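# Unscrew both captive screws on the right fan tray

## Task

On the switch's right-hand fan tray (right as seen from the front), back out both captive screws, the one above the handle and the one below it, by twisting each knob counterclockwise until the screw pops free of its thread. The fan tray must stay fully seated in its slot, and the fan trays on the lower shelf must be left exactly as they were. Afterwards release everything and move the gripper away.

## Robot and tools

Robot: one arm with six joints and a two-finger parallel gripper. The wrist camera cam_wrist (504x504 fisheye) is the only camera. The work area covers the switch's slots, the shelf beneath them, and the space above and between. A loose antistatic (ESD) tray sits on that shelf. Pushing or dropping anything outside this area ends the scene, so keep contact gentle.

Frames: positions are in the scene frame, in metres. Its origin is on the table top under the arm's base; +z is up, and +y is to the left when looking along +x. The base may be slightly tilted. The gripper's fingers point along its own +z axis and close along its own y axis. end_effector_position is the spot between the pads when closed; closed fingertips extend about 19 mm past it, open ones about 6 mm. Closing pushes the tips roughly 13 mm farther from the arm, so leave that gap above surfaces. A flat block juts about 9 cm from the wrist-roll axis toward the gripper's +x and rotates with it. The reported hand position can be off, more so at long reach.

Row layout (used by every moving call): one list of 9 numbers for the single arm. The first six are absolute joint target angles in radians, in this order only: elbow, wrist pitch, shoulder, wrist roll, waist, forearm roll. Stated ranges: elbow -4.224 to 0.061, wrist pitch -2.164 to 2.164, shoulder -2.304 to 2.304, wrist roll -6.283 to 6.283, waist -6.283 to 6.283, forearm roll -6.283 to 6.283. Real ends may differ by up to 0.010 rad. A target more than 0.010 rad beyond a range end (and beyond the current angle) is refused; one past the real end is clipped, and the result may say "joint sent to its limit". The last three numbers are gripper/position, gripper/force_limit, gripper/speed, each from -1 to 1. Position +1 is fully open (85 mm), pads touch near -0.8, and -1 closes until blocked. force_limit maps to roughly 20 N at -1, 128 N at 0, 235 N at +1 per pad. speed maps to roughly 20, 85, 150 mm/s at -1, 0, +1; a fast close adds a few newtons.

Tools:
- execute_actions(actions): a list of actions run in sequence. Each action is a table of 1 to 15 rows; each row lasts one 1/30 s step, and the final row is repeated to fill 15 steps. An empty list just returns the current state and images. Per step the controller keeps each target within 0.623 rad of the measured angle and scales back targets that would shift the gripper over 70 mm. Joint target speed is capped at 3.14 rad/s. To keep a joint still, resend its "Joint targets" value.
- move(target, speed, blocking): target is one 9-number row of absolute joint angles plus gripper values. speed (0.01 to 2, default 0.5) is the top rate in rad/s of the joint with the longest way to go. All joints finish their paths together, so the hand follows a curve and does not avoid obstacles. Paths take 0.5 to 10 s; longer ones are cut off. blocking=false returns after 0.5 s while motion continues; then use wait or stop before sending new rows or moves. The extra "move:" line reports the ending (done, off_target, moving, held, fault), limits=held or limits=none, and the joint farthest from target. Faster moves and targets deeper past a contact push harder.
- wait(seconds): 0 to 10 s, holding the last command.
- stop(): brakes a running move; fingers continue.
- zoom_image(camera, region): camera is "cam_wrist"; region is [x0, y0, x1, y1] in image pixels from the top-left, at most 504 by 504.
- finished_scene(scene): ends the current scene by its number; irreversible. Call only when both screws are out, the tray is seated, and the gripper has let go and backed off.

Results: gripper pose (position, quat wxyz) and velocities in the scene frame; Joint positions, velocities, targets and torques listed in the row's joint order. Torques include offsets and noise. "joint command not followed" means the clearance check altered targets. object_status: 0 moving, 1 blocked while opening, 2 blocked while closing (holding), 3 reached target or pads met. position_measured is in counts: 3 open, about 78 at 60 mm, 130 at 40 mm, 180 at 20 mm, 230 pads touching. A new position value (change of at least 0.01) is needed before new force or speed settings apply. Camera calibration: fisheye K=[[238.13,0,254.748],[0,237.892,250.937],[0,0,1]], D=[0.12,0,0,0], with a world-to-camera transform given per result when it changes.

Hazards: if contact torque hits a joint's load limit (waist and shoulder 54.6, elbow 45.5, forearm roll 24.5, wrist pitch and wrist roll 17.2 N m), the arm backs off, pauses 10 s and skips the rest of the call. Holding loads heats motors: a MOTOR HOT warning appears from 65 °C and at 80 °C brakes engage (OVER-TEMPERATURE FAULT). Avoid slams, drops and forceful pushes; turning a knob counterclockwise (as seen facing it) is done by gripping it and rotating wrist roll.

Each tool is called after ">>>" as name(argument=value, ...), one argument or row to a line, values as JSON.

## Session

I'll start by checking the robot's state and camera view.

>>> execute_actions(
  actions=[],
)

Scene clock: 0.00 s.
end_effector_position=(+0.5677, -0.1956, +0.2669) position_measured=3 object_status=3 end_effector_quat_wxyz=(-0.156, +0.743, +0.113, +0.641) end_effector_velocity=(+0.000, +0.001, +0.000) end_effector_angular_velocity=(-0.000, -0.000, +0.001)
Joint names: [elbow, wrist pitch, shoulder, wrist roll, waist, forearm roll]
Joint positions: [-0.804 -1.569 -0.804  0.109 -0.795  1.947]
Joint velocities: [-0.    -0.    -0.    -0.     0.001  0.   ]
Joint torques (N m, as the arm reports them, + toward a larger angle): no reading
Joint targets: [-0.804 -1.569 -0.804 0.109 -0.795 1.947]

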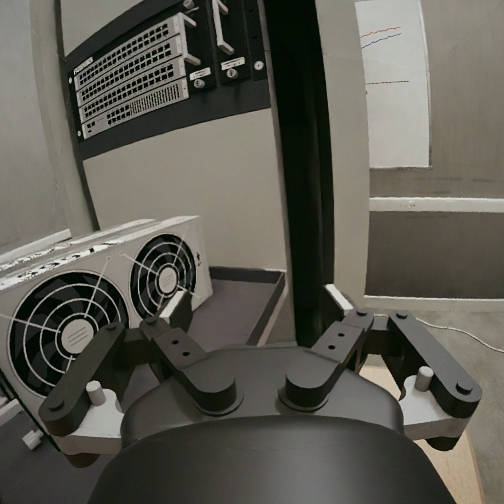

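>>> zoom_image(
  camera="cam_wrist",
  region=[60, 0, 300, 160],
)

Region (60, 0, 300, 160) of cam_wrist's 504x504 image, scaled by 2.100, with more detail than that image has.

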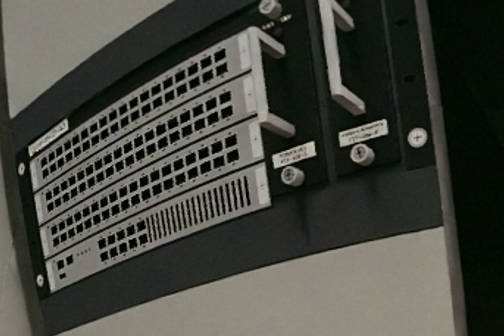

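>>> move(
  target=[-0.517, -1.569, -0.086, 0.109, -0.795, 1.947, 1, 0, 0],
  speed=0.7,
)

>>> move(
  target=[-0.517, -1.265, -0.086, 0.179, -0.248, 2.878, 1, 0, 0],
  speed=0.7,
)

Scene clock: 14.23 s.
end_effector_position=(+0.5331, -0.1117, +0.5277) position_measured=3 object_status=3 end_effector_quat_wxyz=(-0.040, +0.653, +0.251, +0.714) end_effector_velocity=(-0.000, +0.001, +0.002) end_effector_angular_velocity=(-0.002, -0.003, +0.001)
Joint names: [elbow, wrist pitch, shoulder, wrist roll, waist, forearm roll]
Joint positions: [-0.517 -1.569 -0.086  0.109 -0.795  1.947]
Joint velocities: [ 0.    -0.001  0.003 -0.001  0.     0.001]
Joint torques (N m, as the arm reports them, + toward a larger angle): [-23.24  -2.19  16.58   0.27   0.84   2.03]
Joint targets: [-0.517 -1.569 -0.086 0.109 -0.795 1.947]
move: done; limits=none; farthest joint: the waist, 0.000 radians from its target (0.000 radians at the start)
camera_calibration (this result's frames):
cam_wrist: T_world_to_cam=[[0.387376, -0.875521, 0.288796, -0.450563], [-0.0762985, -0.342626, -0.936369, 0.531001], [0.918759, 0.340692, -0.199526, -0.199278], [0, 0, 0, 1]] pos_world=[0.39814, -0.14465, 0.587573]

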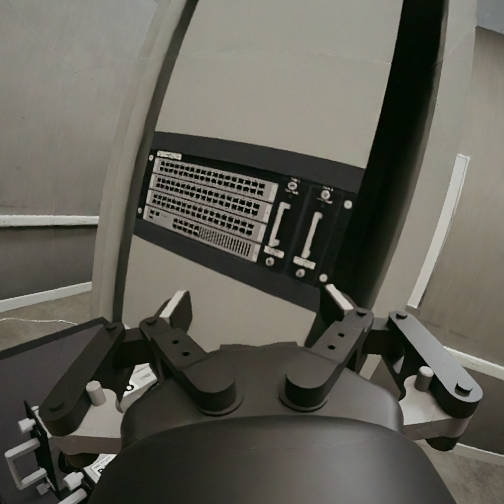

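Scene clock: 16.23 s.
end_effector_position=(+0.6505, -0.0605, +0.5002) position_measured=3 object_status=3 end_effector_quat_wxyz=(-0.001, +0.707, -0.000, +0.707) end_effector_velocity=(+0.000, +0.000, -0.000) end_effector_angular_velocity=(+0.002, +0.001, -0.001)
Joint names: [elbow, wrist pitch, shoulder, wrist roll, waist, forearm roll]
Joint positions: [-0.517 -1.265 -0.086  0.179 -0.248  2.878]
Joint velocities: [-0.     0.001  0.     0.001  0.001  0.002]
Joint torques (N m, as the arm reports them, + toward a larger angle): [-23.2   -2.27  16.73  -0.17   0.85   1.11]
Joint targets: [-0.517 -1.265 -0.086 0.179 -0.248 2.878]
move: done; limits=none; farthest joint: the waist, 0.000 radians from its target (0.547 radians at the start)
camera_calibration (this result's frames):
cam_wrist: T_world_to_cam=[[0.000115666, -0.999825, -0.0187064, -0.045054], [-0.23183, 0.01817, -0.972586, 0.672886], [0.972756, 0.00444922, -0.231788, -0.369455], [0, 0, 0, 1]] pos_world=[0.515391, -0.0556287, 0.567962]

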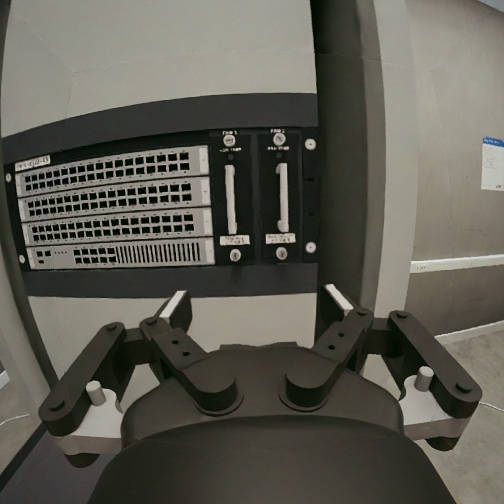

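>>> zoom_image(
  camera="cam_wrist",
  region=[200, 120, 340, 280],
)

Region (200, 120, 340, 280) of cam_wrist's 504x504 image, scaled by 3.150, with more detail than that image has; it fills the left 441 columns of this view, and the rest is white.

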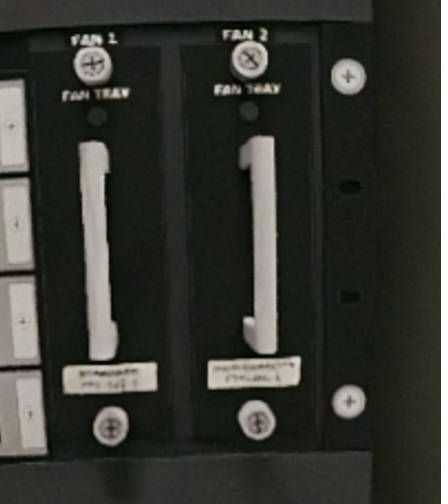

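>>> move(
  target=[-0.7728, -1.2091, -0.2822, 6.28, -0.256, 2.8643, -0.1, 0, 0],
  speed=2.0,
)

Scene clock: 26.00 s.
end_effector_position=(+0.7406, -0.0876, +0.4974) position_measured=141 object_status=3 end_effector_quat_wxyz=(+0.071, +0.703, +0.071, +0.704) end_effector_velocity=(+0.000, +0.000, +0.000) end_effector_angular_velocity=(+0.002, -0.000, +0.001)
Joint names: [elbow, wrist pitch, shoulder, wrist roll, waist, forearm roll]
Joint positions: [-0.773 -1.209 -0.282  6.28  -0.256  2.864]
Joint velocities: [-0.    -0.    -0.     0.002  0.    -0.   ]
Joint torques (N m, as the arm reports them, + toward a larger angle): [-23.74  -2.37  24.72   0.23   1.7    1.38]
Joint targets: [-0.773 -1.209 -0.282 6.280 -0.256 2.864]
move: done; limits=none; farthest joint: the waist, 0.000 radians from its target (0.008 radians at the start)
camera_calibration (this result's frames):
cam_wrist: T_world_to_cam=[[-0.0000345983, -0.983122, 0.182954, -0.170927], [-0.231266, -0.177986, -0.956471, 0.66593], [0.972891, -0.042344, -0.227356, -0.463966], [0, 0, 0, 1]] pos_world=[0.605389, -0.0691623, 0.562729]

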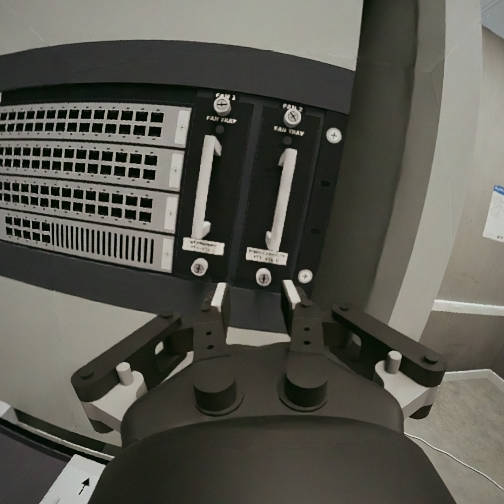

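>>> zoom_image(
  camera="cam_wrist",
  region=[170, 80, 350, 330],
)

Region (170, 80, 350, 330) of cam_wrist's 504x504 image, scaled by 2.016, with more detail than that image has; it fills the left 363 columns of this view, and the rest is white.

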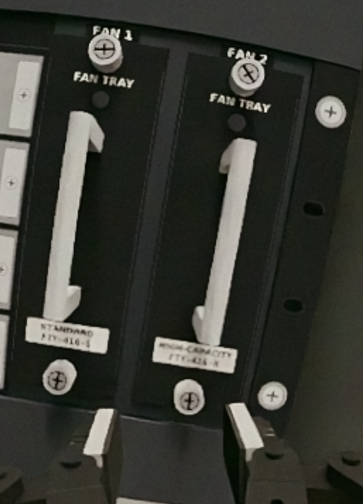

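>>> move(
  target=[-0.8746, -1.1731, -0.3475, 6.28, -0.2495, 2.8672, -0.1, 0, 0],
  speed=0.3,
)

Scene clock: 30.20 s.
end_effector_position=(+0.7755, -0.0936, +0.4984) position_measured=141 object_status=3 end_effector_quat_wxyz=(+0.074, +0.703, +0.074, +0.703) end_effector_velocity=(+0.001, -0.001, +0.000) end_effector_angular_velocity=(-0.001, +0.000, -0.001)
Joint names: [elbow, wrist pitch, shoulder, wrist roll, waist, forearm roll]
Joint positions: [-0.874 -1.173 -0.347  6.28  -0.25   2.867]
Joint velocities: [-0.002  0.001 -0.001 -0.    -0.001 -0.001]
Joint torques (N m, as the arm reports them, + toward a larger angle): [-24.98  -2.2   24.42   0.22  -0.15   1.4 ]
Joint targets: [-0.875 -1.173 -0.348 6.280 -0.249 2.867]
move: done; limits=none; farthest joint: the waist, 0.000 radians from its target (0.006 radians at the start)
camera_calibration (this result's frames):
cam_wrist: T_world_to_cam=[[-0.0000182539, -0.98178, 0.190021, -0.180396], [-0.231312, -0.184864, -0.955154, 0.672601], [0.97288, -0.0439717, -0.227095, -0.498255], [0, 0, 0, 1]] pos_world=[0.64032, -0.0746784, 0.563566]

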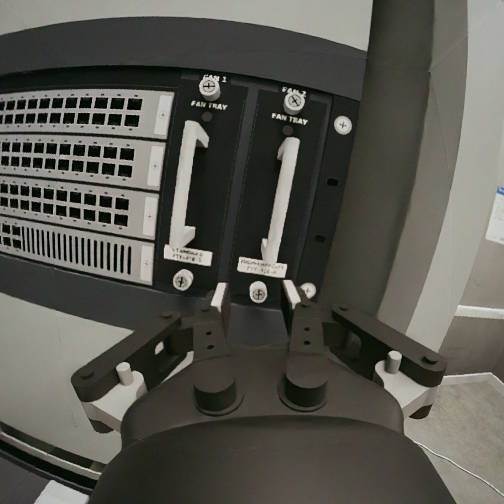

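>>> zoom_image(
  camera="cam_wrist",
  region=[190, 230, 330, 350],
)

Region (190, 230, 330, 350) of cam_wrist's 504x504 image, scaled by 3.600, with more detail than that image has; it fills the top 432 rows of this view, and the rest is white.

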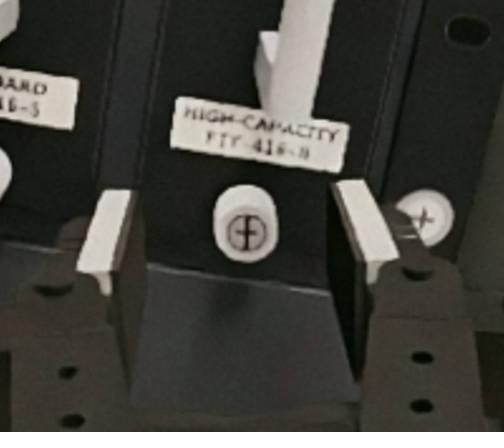

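>>> move(
  target=[-0.9004, -1.1637, -0.3636, 6.28, -0.2495, 2.866, -0.1, 0, 0],
  speed=0.1,
)

>>> zoom_image(
  camera="cam_wrist",
  region=[190, 230, 330, 350],
)

Scene clock: 34.27 s.
end_effector_position=(+0.7840, -0.0957, +0.4987) position_measured=141 object_status=3 end_effector_quat_wxyz=(+0.075, +0.703, +0.075, +0.703) end_effector_velocity=(+0.001, -0.000, -0.000) end_effector_angular_velocity=(+0.000, +0.001, -0.000)
Joint names: [elbow, wrist pitch, shoulder, wrist roll, waist, forearm roll]
Joint positions: [-0.9   -1.164 -0.363  6.28  -0.249  2.866]
Joint velocities: [-0.002  0.002 -0.001  0.     0.     0.   ]
Joint torques (N m, as the arm reports them, + toward a larger angle): [-25.49  -2.03  26.42   0.15   0.33   1.37]
Joint targets: [-0.900 -1.164 -0.364 6.280 -0.249 2.866]
move: done; limits=none; farthest joint: the waist, 0.000 radians from its target (0.000 radians at the start)
camera_calibration (this result's frames):
cam_wrist: T_world_to_cam=[[0.0000587673, -0.981227, 0.192856, -0.183989], [-0.231354, -0.187637, -0.954603, 0.673999], [0.97287, -0.0445619, -0.227022, -0.506648], [0, 0, 0, 1]] pos_world=[0.648846, -0.0766455, 0.563865]

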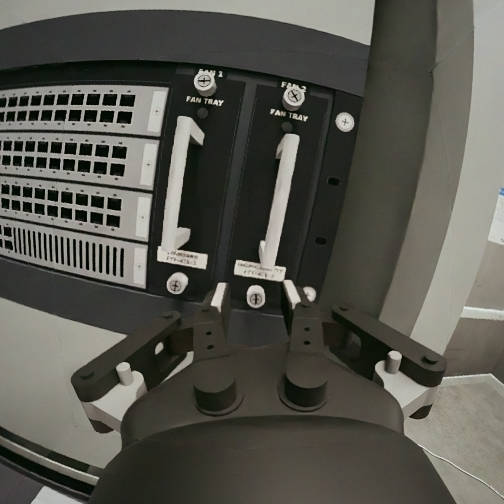

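Region (190, 230, 330, 350) of cam_wrist's 504x504 image, scaled by 3.600, with more detail than that image has; it fills the top 432 rows of this view, and the rest is white.

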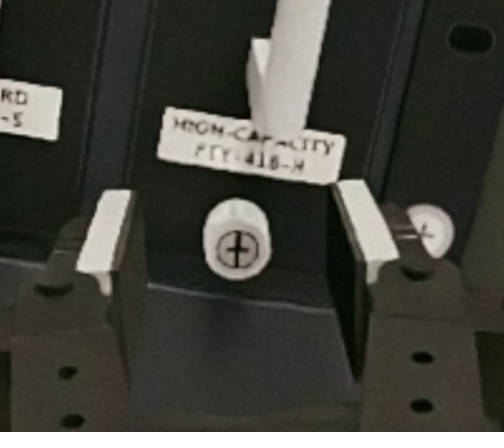

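>>> execute_actions(
  actions=[
    [[-0.9004, -1.1637, -0.3636, 6.28, -0.2495, 2.866, -1, 0, -0.3]],
    [[-0.9004, -1.1637, -0.3636, 6.28, -0.2495, 2.866, -1, 0, -0.3]],
  ],
)

>>> zoom_image(
  camera="cam_wrist",
  region=[190, 230, 330, 350],
)

Scene clock: 35.77 s.
end_effector_position=(+0.7841, -0.0957, +0.4987) position_measured=232 object_status=3 end_effector_quat_wxyz=(+0.075, +0.703, +0.075, +0.703) end_effector_velocity=(-0.000, -0.000, +0.000) end_effector_angular_velocity=(+0.001, -0.001, -0.001)
Joint names: [elbow, wrist pitch, shoulder, wrist roll, waist, forearm roll]
Joint positions: [-0.9   -1.164 -0.364  6.28  -0.249  2.866]
Joint velocities: [ 0.    -0.001  0.     0.    -0.     0.001]
Joint torques (N m, as the arm reports them, + toward a larger angle): [-25.15  -2.23  26.94   0.2   -1.47   1.02]
Joint targets: [-0.900 -1.164 -0.364 6.280 -0.249 2.866]
camera_calibration (this result's frames):
cam_wrist: T_world_to_cam=[[0.0000588445, -0.981223, 0.192879, -0.184018], [-0.231345, -0.18766, -0.954601, 0.674006], [0.972872, -0.0445655, -0.227012, -0.506722], [0, 0, 0, 1]] pos_world=[0.648915, -0.0766615, 0.563868]

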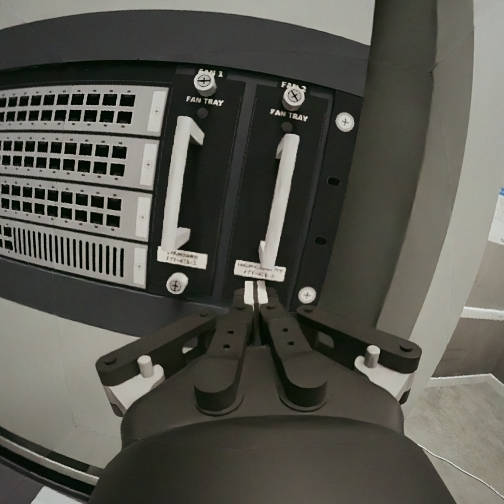

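Region (190, 230, 330, 350) of cam_wrist's 504x504 image, scaled by 3.600, with more detail than that image has; it fills the top 432 rows of this view, and the rest is white.

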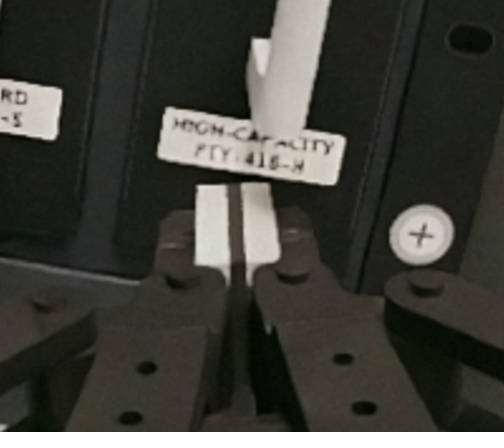

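>>> execute_actions(
  actions=[
    [[-0.9004, -1.1637, -0.3636, 6.28, -0.2495, 2.866, -0.1, 0, 0.5]],
  ],
)

>>> move(
  target=[-0.9377, -1.1582, -0.3959, 6.28, -0.2439, 2.8715, -0.1, 0, 0.5],
  speed=0.08,
)

>>> zoom_image(
  camera="cam_wrist",
  region=[190, 230, 330, 350],
)

Scene clock: 38.83 s.
end_effector_position=(+0.7841, -0.0957, +0.4987) position_measured=142 object_status=0 end_effector_quat_wxyz=(+0.075, +0.703, +0.075, +0.703) end_effector_velocity=(+0.000, -0.000, -0.000) end_effector_angular_velocity=(-0.000, +0.001, -0.000)
Joint names: [elbow, wrist pitch, shoulder, wrist roll, waist, forearm roll]
Joint positions: [-0.9   -1.164 -0.364  6.28  -0.249  2.866]
Joint velocities: [-0.     0.001 -0.    -0.     0.     0.   ]
Joint torques (N m, as the arm reports them, + toward a larger angle): [-25.04  -2.3   27.03   0.17  -1.39   0.7 ]
Joint targets: [-0.900 -1.164 -0.364 6.280 -0.249 2.866]
camera_calibration (this result's frames):
cam_wrist: T_world_to_cam=[[0.0000588846, -0.981223, 0.192879, -0.184018], [-0.231345, -0.18766, -0.954601, 0.674006], [0.972872, -0.0445654, -0.227012, -0.506722], [0, 0, 0, 1]] pos_world=[0.648915, -0.0766615, 0.563868]

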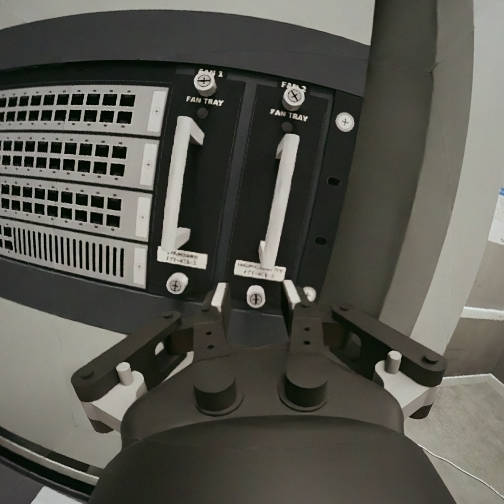

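Scene clock: 39.70 s.
end_effector_position=(+0.7970, -0.0966, +0.4944) position_measured=141 object_status=3 end_effector_quat_wxyz=(+0.074, +0.703, +0.074, +0.703) end_effector_velocity=(+0.000, -0.000, +0.000) end_effector_angular_velocity=(-0.000, -0.001, +0.000)
Joint names: [elbow, wrist pitch, shoulder, wrist roll, waist, forearm roll]
Joint positions: [-0.938 -1.158 -0.396  6.28  -0.244  2.871]
Joint velocities: [-0.002 -0.001 -0.001  0.    -0.    -0.001]
Joint torques (N m, as the arm reports them, + toward a larger angle): [-24.69  -2.03  26.35   0.12  -0.67   1.07]
Joint targets: [-0.938 -1.158 -0.396 6.280 -0.244 2.872]
move: done; limits=none; farthest joint: the waist, 0.000 radians from its target (0.006 radians at the start)
camera_calibration (this result's frames):
cam_wrist: T_world_to_cam=[[-0.0000190674, -0.981524, 0.191339, -0.183287], [-0.231233, -0.186149, -0.954924, 0.672949], [0.972898, -0.0442622, -0.226957, -0.520352], [0, 0, 0, 1]] pos_world=[0.661854, -0.0776637, 0.559588]

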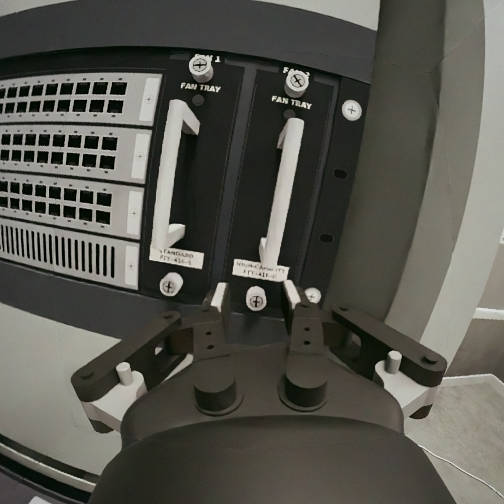

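Region (190, 230, 330, 350) of cam_wrist's 504x504 image, scaled by 3.600, with more detail than that image has; it fills the top 432 rows of this view, and the rest is white.

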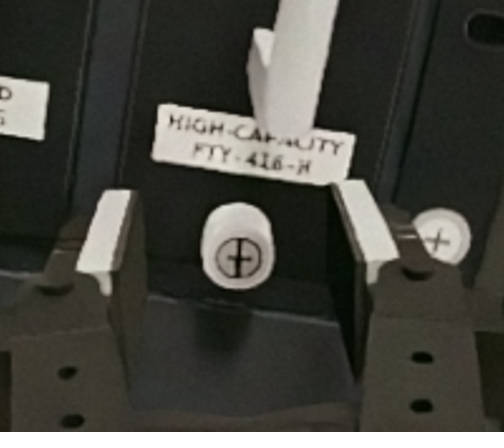

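>>> execute_actions(
  actions=[
    [[-0.9377, -1.1582, -0.3959, 6.28, -0.2439, 2.8715, -1, 0, -0.3]],
    [[-0.9377, -1.1582, -0.3959, 6.28, -0.2439, 2.8715, -1, 0, -0.3]],
  ],
)

>>> zoom_image(
  camera="cam_wrist",
  region=[190, 230, 330, 350],
)

Scene clock: 42.10 s.
end_effector_position=(+0.7970, -0.0968, +0.4944) position_measured=206 object_status=2 end_effector_quat_wxyz=(+0.074, +0.703, +0.074, +0.703) end_effector_velocity=(+0.000, +0.001, -0.001) end_effector_angular_velocity=(+0.000, +0.002, +0.001)
Joint names: [elbow, wrist pitch, shoulder, wrist roll, waist, forearm roll]
Joint positions: [-0.938 -1.158 -0.396  6.28  -0.244  2.872]
Joint velocities: [-0.     0.002 -0.     0.     0.001 -0.   ]
Joint torques (N m, as the arm reports them, + toward a larger angle): [-28.26  -1.79  27.37   0.12   5.6   -1.45]
Joint targets: [-0.938 -1.158 -0.396 6.280 -0.244 2.872]
camera_calibration (this result's frames):
cam_wrist: T_world_to_cam=[[-0.000353573, -0.981539, 0.191261, -0.183155], [-0.231149, -0.186001, -0.954973, 0.672886], [0.972918, -0.0445475, -0.226816, -0.520445], [0, 0, 0, 1]] pos_world=[0.661823, -0.0778011, 0.559573]

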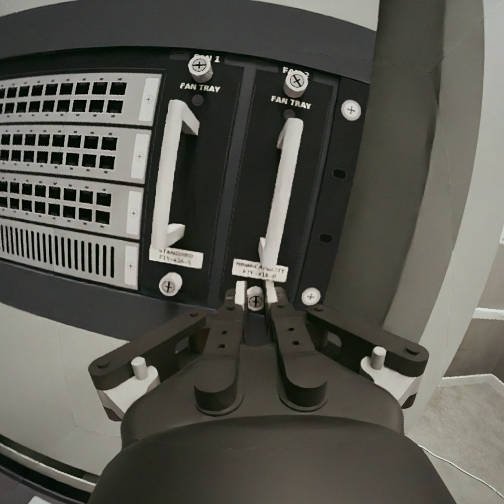

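Region (190, 230, 330, 350) of cam_wrist's 504x504 image, scaled by 3.600, with more detail than that image has; it fills the top 432 rows of this view, and the rest is white.

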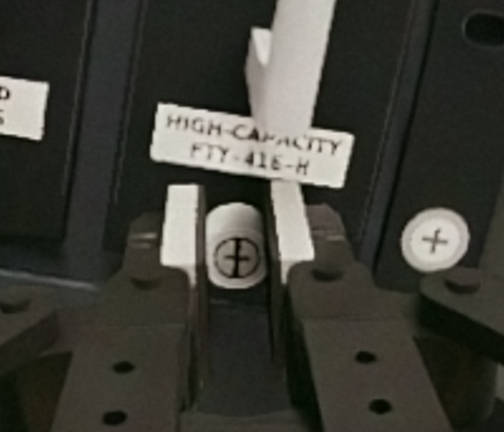

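>>> move(
  target=[-0.9377, -1.1582, -0.3959, 5.3, -0.2439, 2.8715, -1, 0, -0.3],
  speed=0.6,
)

Scene clock: 44.63 s.
end_effector_position=(+0.7970, -0.0962, +0.4939) position_measured=206 object_status=2 end_effector_quat_wxyz=(+0.396, +0.586, +0.397, +0.586) end_effector_velocity=(+0.000, +0.000, +0.001) end_effector_angular_velocity=(-0.002, -0.001, +0.002)
Joint names: [elbow, wrist pitch, shoulder, wrist roll, waist, forearm roll]
Joint positions: [-0.937 -1.158 -0.396  5.3   -0.244  2.87 ]
Joint velocities: [-0.001 -0.001  0.    -0.001 -0.    -0.002]
Joint torques (N m, as the arm reports them, + toward a larger angle): [-39.    -3.43  29.91   0.07 -11.23   9.44]
Joint targets: [-0.938 -1.158 -0.396 5.300 -0.244 2.872]
move: done; limits=none; farthest joint: the forearm roll, 0.001 radians from its target (0.000 radians at the start)
camera_calibration (this result's frames):
cam_wrist: T_world_to_cam=[[0.00132003, -0.387605, 0.921825, -0.4875], [-0.230657, -0.897087, -0.376873, 0.318158], [0.973034, -0.212128, -0.0905878, -0.604067], [0, 0, 0, 1]] pos_world=[0.661807, -0.0316816, 0.514573]

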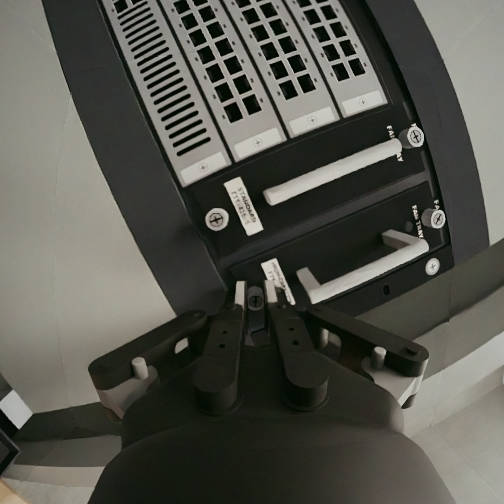

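>>> zoom_image(
  camera="cam_wrist",
  region=[190, 230, 330, 350],
)

Region (190, 230, 330, 350) of cam_wrist's 504x504 image, scaled by 3.600, with more detail than that image has; it fills the top 432 rows of this view, and the rest is white.

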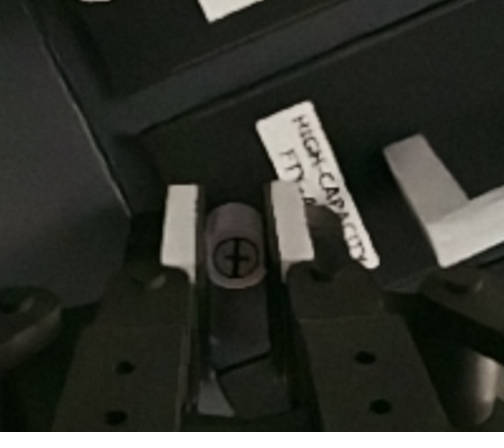

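>>> execute_actions(
  actions=[
    [[-0.9377, -1.1582, -0.3959, 5.3, -0.2439, 2.8715, -0.35, 0, 0]],
  ],
)

>>> zoom_image(
  camera="cam_wrist",
  region=[190, 230, 330, 350],
)

Scene clock: 46.10 s.
end_effector_position=(+0.7974, -0.0969, +0.4956) position_measured=173 object_status=0 end_effector_quat_wxyz=(+0.397, +0.585, +0.396, +0.586) end_effector_velocity=(-0.002, +0.003, -0.009) end_effector_angular_velocity=(+0.003, +0.019, +0.004)
Joint names: [elbow, wrist pitch, shoulder, wrist roll, waist, forearm roll]
Joint positions: [-0.939 -1.159 -0.396  5.3   -0.244  2.872]
Joint velocities: [ 0.008  0.008 -0.003  0.001  0.004 -0.003]
Joint torques (N m, as the arm reports them, + toward a larger angle): [-25.68  -2.36  28.8    0.26  -0.2    1.74]
Joint targets: [-0.938 -1.158 -0.396 5.300 -0.244 2.872]
camera_calibration (this result's frames):
cam_wrist: T_world_to_cam=[[-0.0027882, -0.387598, 0.921824, -0.48608], [-0.230626, -0.896728, -0.377743, 0.31869], [0.973038, -0.21365, -0.0868898, -0.606384], [0, 0, 0, 1]] pos_world=[0.662178, -0.0321795, 0.515775]

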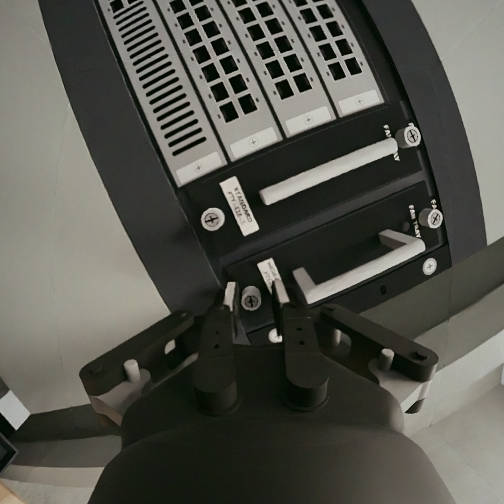

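Region (190, 230, 330, 350) of cam_wrist's 504x504 image, scaled by 3.600, with more detail than that image has; it fills the top 432 rows of this view, and the rest is white.

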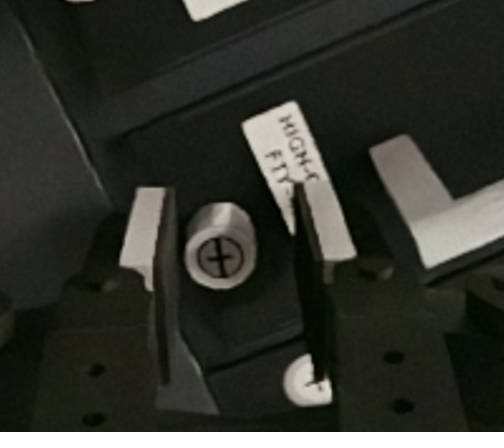

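>>> wait(
  seconds=0.5,
)

>>> zoom_image(
  camera="cam_wrist",
  region=[190, 230, 330, 350],
)

Scene clock: 47.43 s.
end_effector_position=(+0.7971, -0.0966, +0.4944) position_measured=173 object_status=3 end_effector_quat_wxyz=(+0.396, +0.586, +0.396, +0.586) end_effector_velocity=(+0.000, +0.000, +0.000) end_effector_angular_velocity=(+0.000, -0.001, +0.000)
Joint names: [elbow, wrist pitch, shoulder, wrist roll, waist, forearm roll]
Joint positions: [-0.938 -1.158 -0.396  5.3   -0.244  2.872]
Joint velocities: [ 0.    -0.001  0.     0.     0.     0.   ]
Joint torques (N m, as the arm reports them, + toward a larger angle): [-25.01  -2.27  28.41   0.08  -0.32   0.97]
Joint targets: [-0.938 -1.158 -0.396 5.300 -0.244 2.872]
wait: 0.50 s; at rest from the start
camera_calibration (this result's frames):
cam_wrist: T_world_to_cam=[[-0.000224897, -0.387836, 0.921729, -0.486834], [-0.231311, -0.896711, -0.377365, 0.318794], [0.97288, -0.213291, -0.0895091, -0.604686], [0, 0, 0, 1]] pos_world=[0.661918, -0.0319199, 0.514906]

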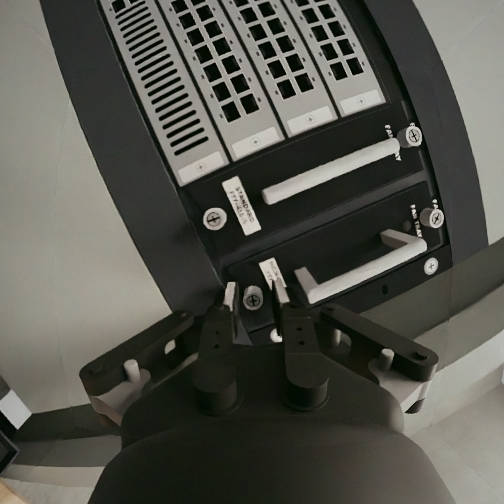

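Region (190, 230, 330, 350) of cam_wrist's 504x504 image, scaled by 3.600, with more detail than that image has; it fills the top 432 rows of this view, and the rest is white.

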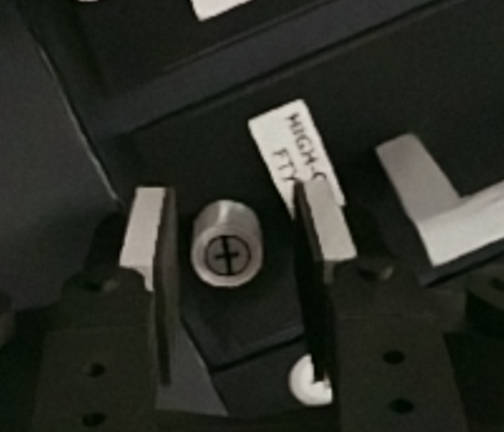

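>>> move(
  target=[-0.93816, -1.16187, -0.39996, 5.3, -0.2455, 2.87019, -0.35, 0, 0],
  speed=0.05,
)

>>> zoom_image(
  camera="cam_wrist",
  region=[190, 230, 330, 350],
)

Scene clock: 49.50 s.
end_effector_position=(+0.7971, -0.0976, +0.4926) position_measured=173 object_status=3 end_effector_quat_wxyz=(+0.396, +0.586, +0.396, +0.586) end_effector_velocity=(+0.000, +0.001, +0.000) end_effector_angular_velocity=(-0.000, -0.002, +0.002)
Joint names: [elbow, wrist pitch, shoulder, wrist roll, waist, forearm roll]
Joint positions: [-0.938 -1.162 -0.4    5.3   -0.245  2.87 ]
Joint velocities: [-0.    -0.002 -0.001 -0.     0.002 -0.   ]
Joint torques (N m, as the arm reports them, + toward a larger angle): [-25.71  -2.15  28.4    0.33   1.81   0.72]
Joint targets: [-0.938 -1.162 -0.400 5.300 -0.245 2.870]
move: done; limits=none; farthest joint: the waist, 0.000 radians from its target (0.002 radians at the start)
camera_calibration (this result's frames):
cam_wrist: T_world_to_cam=[[-0.000199806, -0.387999, 0.92166, -0.485574], [-0.231316, -0.896645, -0.377519, 0.317329], [0.972879, -0.21327, -0.0895712, -0.605023], [0, 0, 0, 1]] pos_world=[0.66192, -0.0329035, 0.513139]

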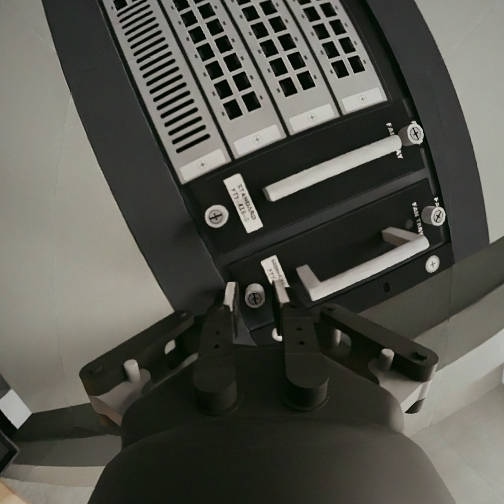

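Region (190, 230, 330, 350) of cam_wrist's 504x504 image, scaled by 3.600, with more detail than that image has; it fills the top 432 rows of this view, and the rest is white.

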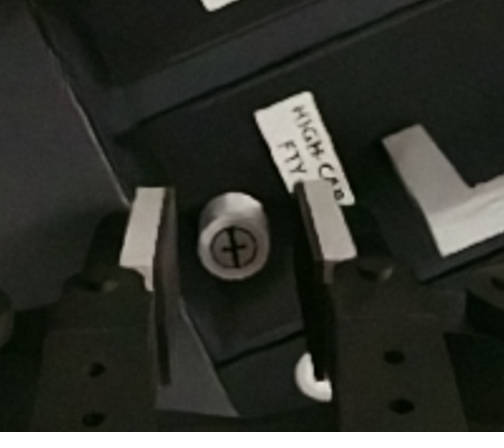

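>>> execute_actions(
  actions=[
    [[-0.93816, -1.16187, -0.39996, 5.3, -0.2455, 2.87019, -1, 0, -0.3]],
  ],
)

>>> move(
  target=[-0.93816, -1.16187, -0.39996, 4.2, -0.2455, 2.87019, -1, 0, -0.3],
  speed=0.6,
)

Scene clock: 50.37 s.
end_effector_position=(+0.7969, -0.0976, +0.4924) position_measured=206 object_status=2 end_effector_quat_wxyz=(+0.396, +0.586, +0.396, +0.586) end_effector_velocity=(+0.000, -0.000, +0.000) end_effector_angular_velocity=(-0.001, -0.001, -0.000)
Joint names: [elbow, wrist pitch, shoulder, wrist roll, waist, forearm roll]
Joint positions: [-0.938 -1.162 -0.4    5.3   -0.246  2.87 ]
Joint velocities: [-0.001 -0.    -0.    -0.001 -0.     0.   ]
Joint torques (N m, as the arm reports them, + toward a larger angle): [-29.05  -2.01  27.08   0.14  -1.42   1.22]
Joint targets: [-0.938 -1.162 -0.400 5.300 -0.245 2.870]
camera_calibration (this result's frames):
cam_wrist: T_world_to_cam=[[0.0000605215, -0.388059, 0.921634, -0.48556], [-0.231361, -0.896634, -0.377518, 0.317263], [0.972868, -0.213207, -0.0898358, -0.604762], [0, 0, 0, 1]] pos_world=[0.661785, -0.0328962, 0.512952]

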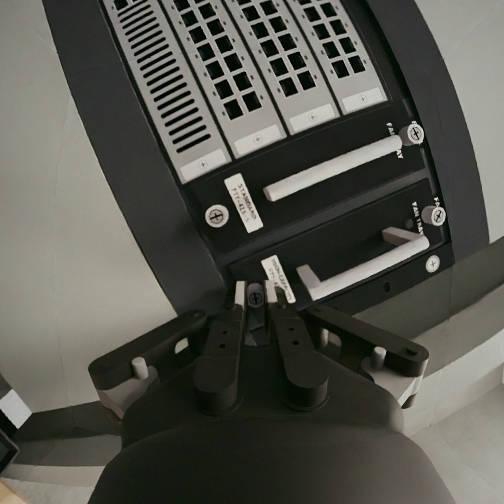

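Scene clock: 52.83 s.
end_effector_position=(+0.7970, -0.0976, +0.4925) position_measured=206 object_status=2 end_effector_quat_wxyz=(+0.644, +0.292, +0.644, +0.292) end_effector_velocity=(+0.000, +0.000, +0.000) end_effector_angular_velocity=(-0.003, -0.000, +0.001)
Joint names: [elbow, wrist pitch, shoulder, wrist roll, waist, forearm roll]
Joint positions: [-0.938 -1.162 -0.4    4.2   -0.245  2.87 ]
Joint velocities: [-0.    -0.    -0.    -0.003  0.    -0.001]
Joint torques (N m, as the arm reports them, + toward a larger angle): [-35.35  -1.16  26.93   0.01  -0.91   2.79]
Joint targets: [-0.938 -1.162 -0.400 4.200 -0.245 2.870]
move: done; limits=none; farthest joint: the waist, 0.000 radians from its target (0.000 radians at the start)
camera_calibration (this result's frames):
cam_wrist: T_world_to_cam=[[-0.000287589, 0.645244, 0.763977, -0.306915], [-0.231466, -0.743272, 0.62767, -0.162686], [0.972843, -0.176654, 0.149565, -0.719161], [0, 0, 0, 1]] pos_world=[0.661887, -0.0499277, 0.444151]

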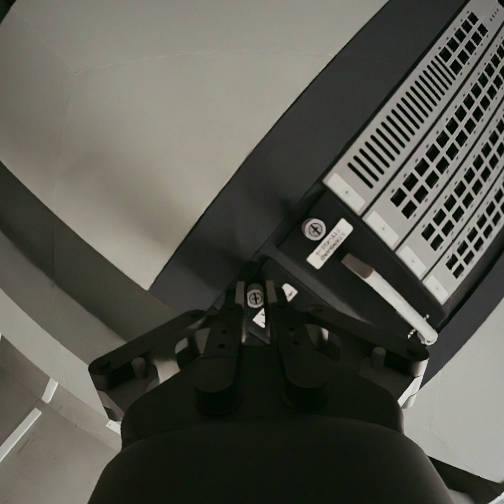

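>>> move(
  target=[-0.93671, -1.16244, -0.39906, 4.2, -0.24575, 2.86999, -1, 0, -0.3],
  speed=0.02,
)

Scene clock: 55.23 s.
end_effector_position=(+0.7968, -0.0977, +0.4926) position_measured=206 object_status=2 end_effector_quat_wxyz=(+0.644, +0.292, +0.644, +0.292) end_effector_velocity=(-0.000, -0.001, +0.000) end_effector_angular_velocity=(+0.001, -0.001, -0.001)
Joint names: [elbow, wrist pitch, shoulder, wrist roll, waist, forearm roll]
Joint positions: [-0.937 -1.162 -0.399  4.2   -0.246  2.87 ]
Joint velocities: [ 0.001 -0.001  0.     0.001 -0.002  0.   ]
Joint torques (N m, as the arm reports them, + toward a larger angle): [-28.8   -2.46  28.28   0.24  -2.46   1.62]
Joint targets: [-0.937 -1.162 -0.399 4.200 -0.246 2.870]
move: done; limits=none; farthest joint: the elbow, 0.001 radians from its target (0.001 radians at the start)
camera_calibration (this result's frames):
cam_wrist: T_world_to_cam=[[-0.0000188281, 0.64544, 0.763811, -0.307057], [-0.231406, -0.743082, 0.627918, -0.162972], [0.972857, -0.176738, 0.149373, -0.7189], [0, 0, 0, 1]] pos_world=[0.661669, -0.0499724, 0.44425]

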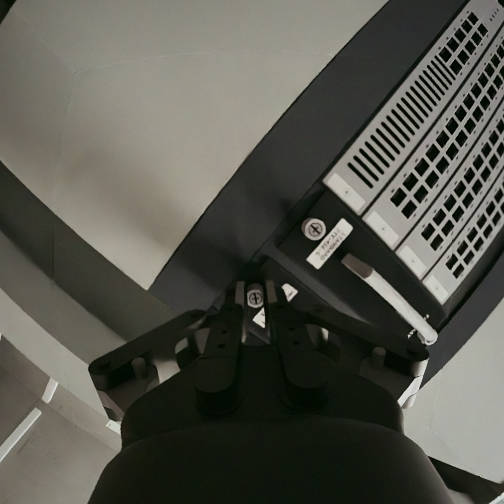

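>>> move(
  target=[-0.93526, -1.163, -0.39817, 2.6, -0.24599, 2.86979, -1, 0, -0.3],
  speed=1.0,
)

Scene clock: 57.80 s.
end_effector_position=(+0.7962, -0.0976, +0.4926) position_measured=206 object_status=2 end_effector_quat_wxyz=(+0.658, -0.258, +0.658, -0.258) end_effector_velocity=(-0.000, -0.000, -0.000) end_effector_angular_velocity=(-0.002, +0.001, -0.001)
Joint names: [elbow, wrist pitch, shoulder, wrist roll, waist, forearm roll]
Joint positions: [-0.935 -1.163 -0.398  2.6   -0.246  2.87 ]
Joint velocities: [ 0.     0.001 -0.    -0.002 -0.001 -0.   ]
Joint torques (N m, as the arm reports them, + toward a larger angle): [-17.82  -4.31  33.92  -0.03  -8.04   3.89]
Joint targets: [-0.935 -1.163 -0.398 2.600 -0.246 2.870]
move: done; limits=none; farthest joint: the waist, 0.000 radians from its target (0.000 radians at the start)
camera_calibration (this result's frames):
cam_wrist: T_world_to_cam=[[-0.000138214, 0.744854, -0.667228, 0.407593], [-0.231644, 0.649056, 0.724616, -0.0746316], [0.972801, 0.154659, 0.172451, -0.697222], [0, 0, 0, 1]] pos_world=[0.661026, -0.147325, 0.446273]

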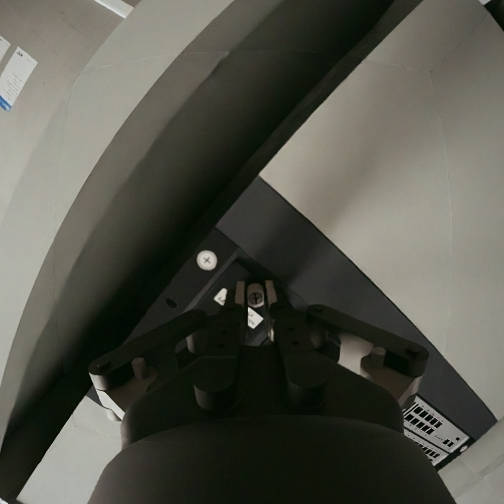

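>>> move(
  target=[-0.93671, -1.16244, -0.39906, 0.0, -0.24575, 2.86999, -1, 0, -0.3],
  speed=1.2,
)

Scene clock: 61.47 s.
end_effector_position=(+0.7965, -0.0976, +0.4925) position_measured=206 object_status=2 end_effector_quat_wxyz=(+0.073, +0.703, +0.073, +0.703) end_effector_velocity=(+0.000, -0.000, +0.000) end_effector_angular_velocity=(-0.003, -0.000, -0.000)
Joint names: [elbow, wrist pitch, shoulder, wrist roll, waist, forearm roll]
Joint positions: [-0.936 -1.163 -0.399  0.    -0.246  2.87 ]
Joint velocities: [-0.    -0.    -0.    -0.003  0.     0.   ]
Joint torques (N m, as the arm reports them, + toward a larger angle): [-34.49  -2.12  28.06   0.2   -2.25   4.02]
Joint targets: [-0.937 -1.162 -0.399 -0.000 -0.246 2.870]
move: done; limits=none; farthest joint: the waist, 0.000 radians from its target (0.000 radians at the start)
camera_calibration (this result's frames):
cam_wrist: T_world_to_cam=[[-0.0000129357, -0.982227, 0.187698, -0.182193], [-0.231334, -0.182604, -0.955584, 0.671541], [0.972874, -0.0434334, -0.22722, -0.520084], [0, 0, 0, 1]] pos_world=[0.661324, -0.0789182, 0.557738]

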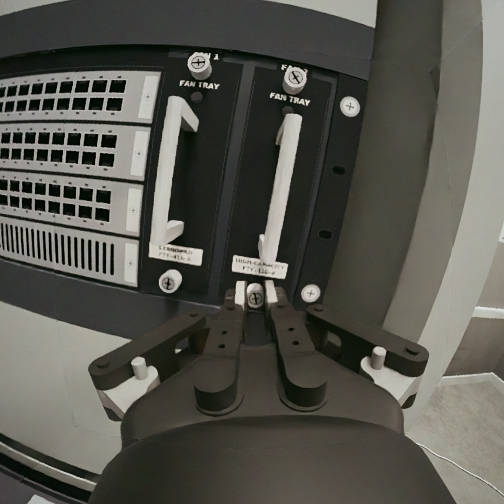

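>>> move(
  target=[-0.93425, -1.1634, -0.39754, -3.14, -0.24617, 2.86965, -1, 0, -0.3],
  speed=1.5,
)

Scene clock: 66.60 s.
end_effector_position=(+0.7958, -0.0976, +0.4926) position_measured=206 object_status=2 end_effector_quat_wxyz=(+0.704, -0.072, +0.703, -0.072) end_effector_velocity=(+0.000, +0.000, +0.000) end_effector_angular_velocity=(-0.001, -0.002, -0.000)
Joint names: [elbow, wrist pitch, shoulder, wrist roll, waist, forearm roll]
Joint positions: [-0.934 -1.163 -0.398 -3.14  -0.246  2.87 ]
Joint velocities: [-0.    -0.002 -0.    -0.002  0.     0.001]
Joint torques (N m, as the arm reports them, + toward a larger angle): [-25.68  -2.94  29.21   0.02  -5.79   3.15]
Joint targets: [-0.934 -1.163 -0.398 -3.140 -0.246 2.870]
move: done; limits=none; farthest joint: the waist, 0.000 radians from its target (0.000 radians at the start)
camera_calibration (this result's frames):
cam_wrist: T_world_to_cam=[[-0.000228519, 0.982508, -0.186223, 0.193932], [-0.231751, 0.181101, 0.955769, -0.234209], [0.972775, 0.0433757, 0.227656, -0.734906], [0, 0, 0, 1]] pos_world=[0.660665, -0.116247, 0.42727]

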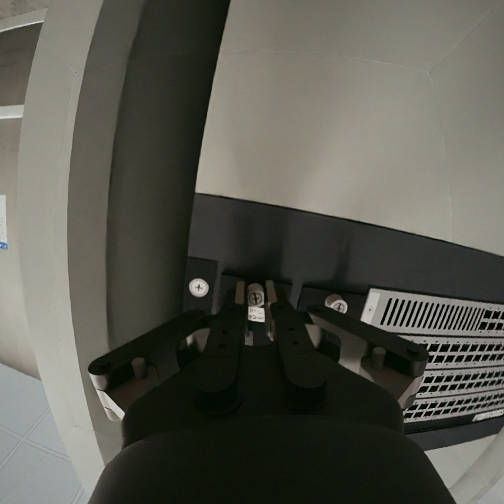

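>>> move(
  target=[-0.93295, -1.16391, -0.39673, -6.28, -0.24639, 2.86947, -1, 0, -0.3],
  speed=1.5,
)

>>> zoom_image(
  camera="cam_wrist",
  region=[130, 200, 340, 350],
)

Scene clock: 69.83 s.
end_effector_position=(+0.7953, -0.0976, +0.4926) position_measured=206 object_status=2 end_effector_quat_wxyz=(+0.072, +0.703, +0.072, +0.704) end_effector_velocity=(-0.000, -0.000, -0.000) end_effector_angular_velocity=(-0.001, +0.000, +0.000)
Joint names: [elbow, wrist pitch, shoulder, wrist roll, waist, forearm roll]
Joint positions: [-0.933 -1.164 -0.397 -6.28  -0.246  2.869]
Joint velocities: [ 0.     0.    -0.    -0.001 -0.    -0.   ]
Joint torques (N m, as the arm reports them, + toward a larger angle): [-21.02  -3.9   30.15   0.03  -4.26   2.69]
Joint targets: [-0.933 -1.164 -0.397 -6.280 -0.246 2.869]
move: done; limits=none; farthest joint: the waist, 0.000 radians from its target (0.000 radians at the start)
camera_calibration (this result's frames):
cam_wrist: T_world_to_cam=[[0.0000096325, -0.982813, 0.184603, -0.180743], [-0.231236, -0.179602, -0.956176, 0.671877], [0.972898, -0.0426777, -0.227263, -0.518831], [0, 0, 0, 1]] pos_world=[0.660133, -0.0791086, 0.557887]

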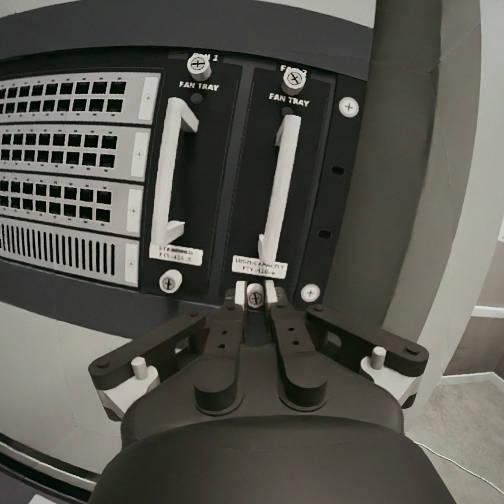

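Region (130, 200, 340, 350) of cam_wrist's 504x504 image, scaled by 2.400, with more detail than that image has; it fills the top 360 rows of this view, and the rest is white.

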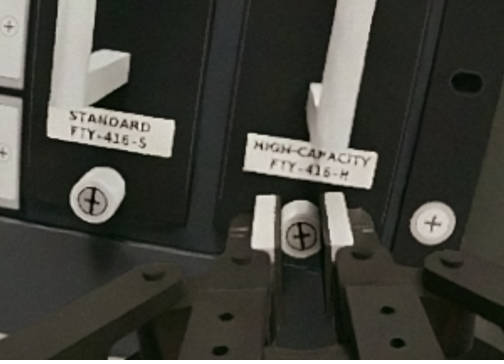

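>>> execute_actions(
  actions=[
    [[-0.93295, -1.16391, -0.39673, -6.28, -0.24639, 2.86947, -0.48, 0, 0]],
  ],
)

>>> zoom_image(
  camera="cam_wrist",
  region=[130, 200, 340, 350],
)

Scene clock: 70.77 s.
end_effector_position=(+0.7952, -0.0977, +0.4927) position_measured=190 object_status=3 end_effector_quat_wxyz=(+0.072, +0.703, +0.072, +0.704) end_effector_velocity=(+0.001, +0.001, -0.001) end_effector_angular_velocity=(-0.001, +0.003, +0.002)
Joint names: [elbow, wrist pitch, shoulder, wrist roll, waist, forearm roll]
Joint positions: [-0.933 -1.164 -0.397 -6.28  -0.247  2.87 ]
Joint velocities: [-0.002  0.004 -0.001 -0.001  0.002 -0.   ]
Joint torques (N m, as the arm reports them, + toward a larger angle): [-26.44  -2.43  27.15   0.09  -0.73   1.39]
Joint targets: [-0.933 -1.164 -0.397 -6.280 -0.246 2.869]
camera_calibration (this result's frames):
cam_wrist: T_world_to_cam=[[-0.000168045, -0.982782, 0.184767, -0.18077], [-0.230936, -0.179735, -0.956224, 0.671694], [0.972969, -0.0428301, -0.22693, -0.518962], [0, 0, 0, 1]] pos_world=[0.660022, -0.0791581, 0.557922]

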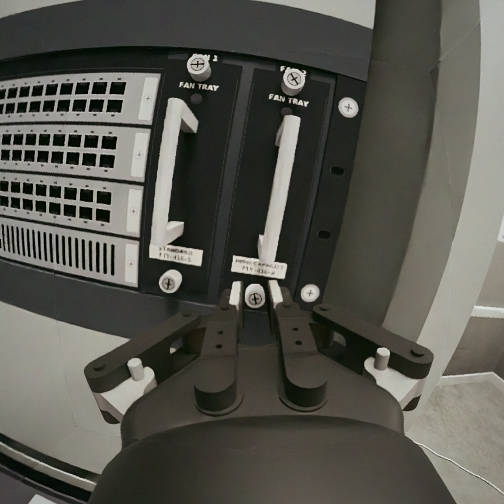

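Region (130, 200, 340, 350) of cam_wrist's 504x504 image, scaled by 2.400, with more detail than that image has; it fills the top 360 rows of this view, and the rest is white.

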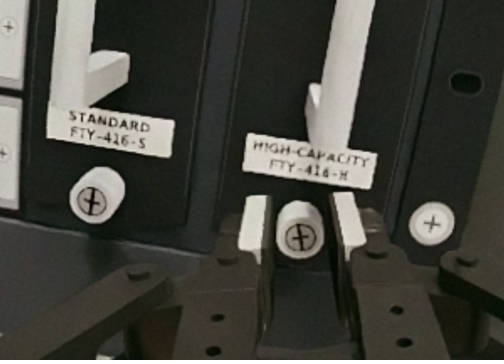

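>>> execute_actions(
  actions=[
    [[-0.93295, -1.16391, -0.39673, 6.28, -0.24639, 2.86947, -0.48, 0, 0]],
    [[-0.93295, -1.16391, -0.39673, 6.28, -0.24639, 2.86947, -0.48, 0, 0]],
    [[-0.93295, -1.16391, -0.39673, 6.28, -0.24639, 2.86947, -0.48, 0, 0]],
    [[-0.93295, -1.16391, -0.39673, 6.28, -0.24639, 2.86947, -0.48, 0, 0]],
    [[-0.93295, -1.16391, -0.39673, 6.28, -0.24639, 2.86947, -0.48, 0, 0]],
    [[-0.93295, -1.16391, -0.39673, 6.28, -0.24639, 2.86947, -0.48, 0, 0]],
    [[-0.93295, -1.16391, -0.39673, 6.28, -0.24639, 2.86947, -0.48, 0, 0]],
    [[-0.93295, -1.16391, -0.39673, 6.28, -0.24639, 2.86947, -0.48, 0, 0]],
    [[-0.93295, -1.16391, -0.39673, 6.28, -0.24639, 2.86947, -0.48, 0, 0]],
  ],
)

>>> zoom_image(
  camera="cam_wrist",
  region=[130, 200, 340, 350],
)

Scene clock: 76.07 s.
end_effector_position=(+0.7953, -0.0976, +0.4926) position_measured=190 object_status=3 end_effector_quat_wxyz=(+0.214, +0.674, +0.214, +0.674) end_effector_velocity=(+0.000, +0.000, +0.000) end_effector_angular_velocity=(+2.699, -0.001, +0.000)
Joint names: [elbow, wrist pitch, shoulder, wrist roll, waist, forearm roll]
Joint positions: [-0.933 -1.164 -0.397  5.875 -0.246  2.869]
Joint velocities: [ 0.    -0.001  0.     2.698  0.001  0.001]
Joint torques (N m, as the arm reports them, + toward a larger angle): [-25.46  -2.1   30.61  -0.13  -2.17   0.55]
Joint targets: [-0.933 -1.164 -0.397 6.280 -0.246 2.869]
camera_calibration (this result's frames):
cam_wrist: T_world_to_cam=[[-0.0000978226, -0.827072, 0.562096, -0.351396], [-0.231256, -0.546841, -0.804665, 0.561384], [0.972893, -0.130067, -0.191212, -0.545102], [0, 0, 0, 1]] pos_world=[0.660116, -0.054542, 0.545014]

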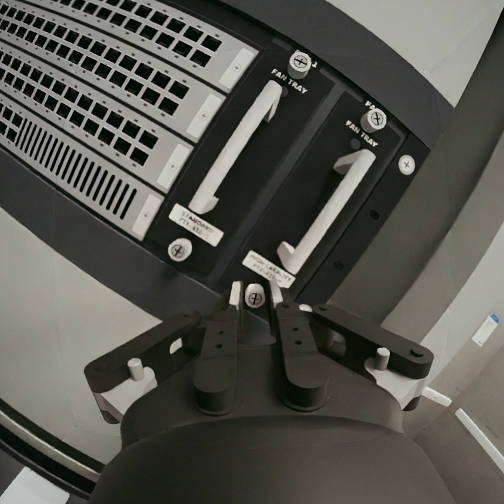

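Region (130, 200, 340, 350) of cam_wrist's 504x504 image, scaled by 2.400, with more detail than that image has; it fills the top 360 rows of this view, and the rest is white.

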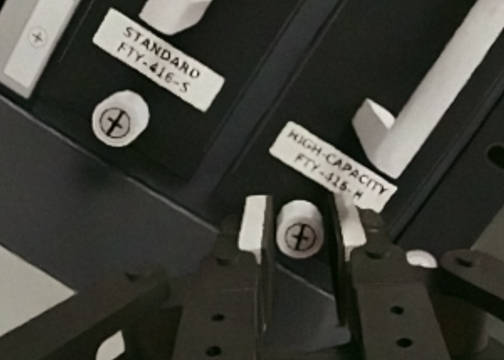

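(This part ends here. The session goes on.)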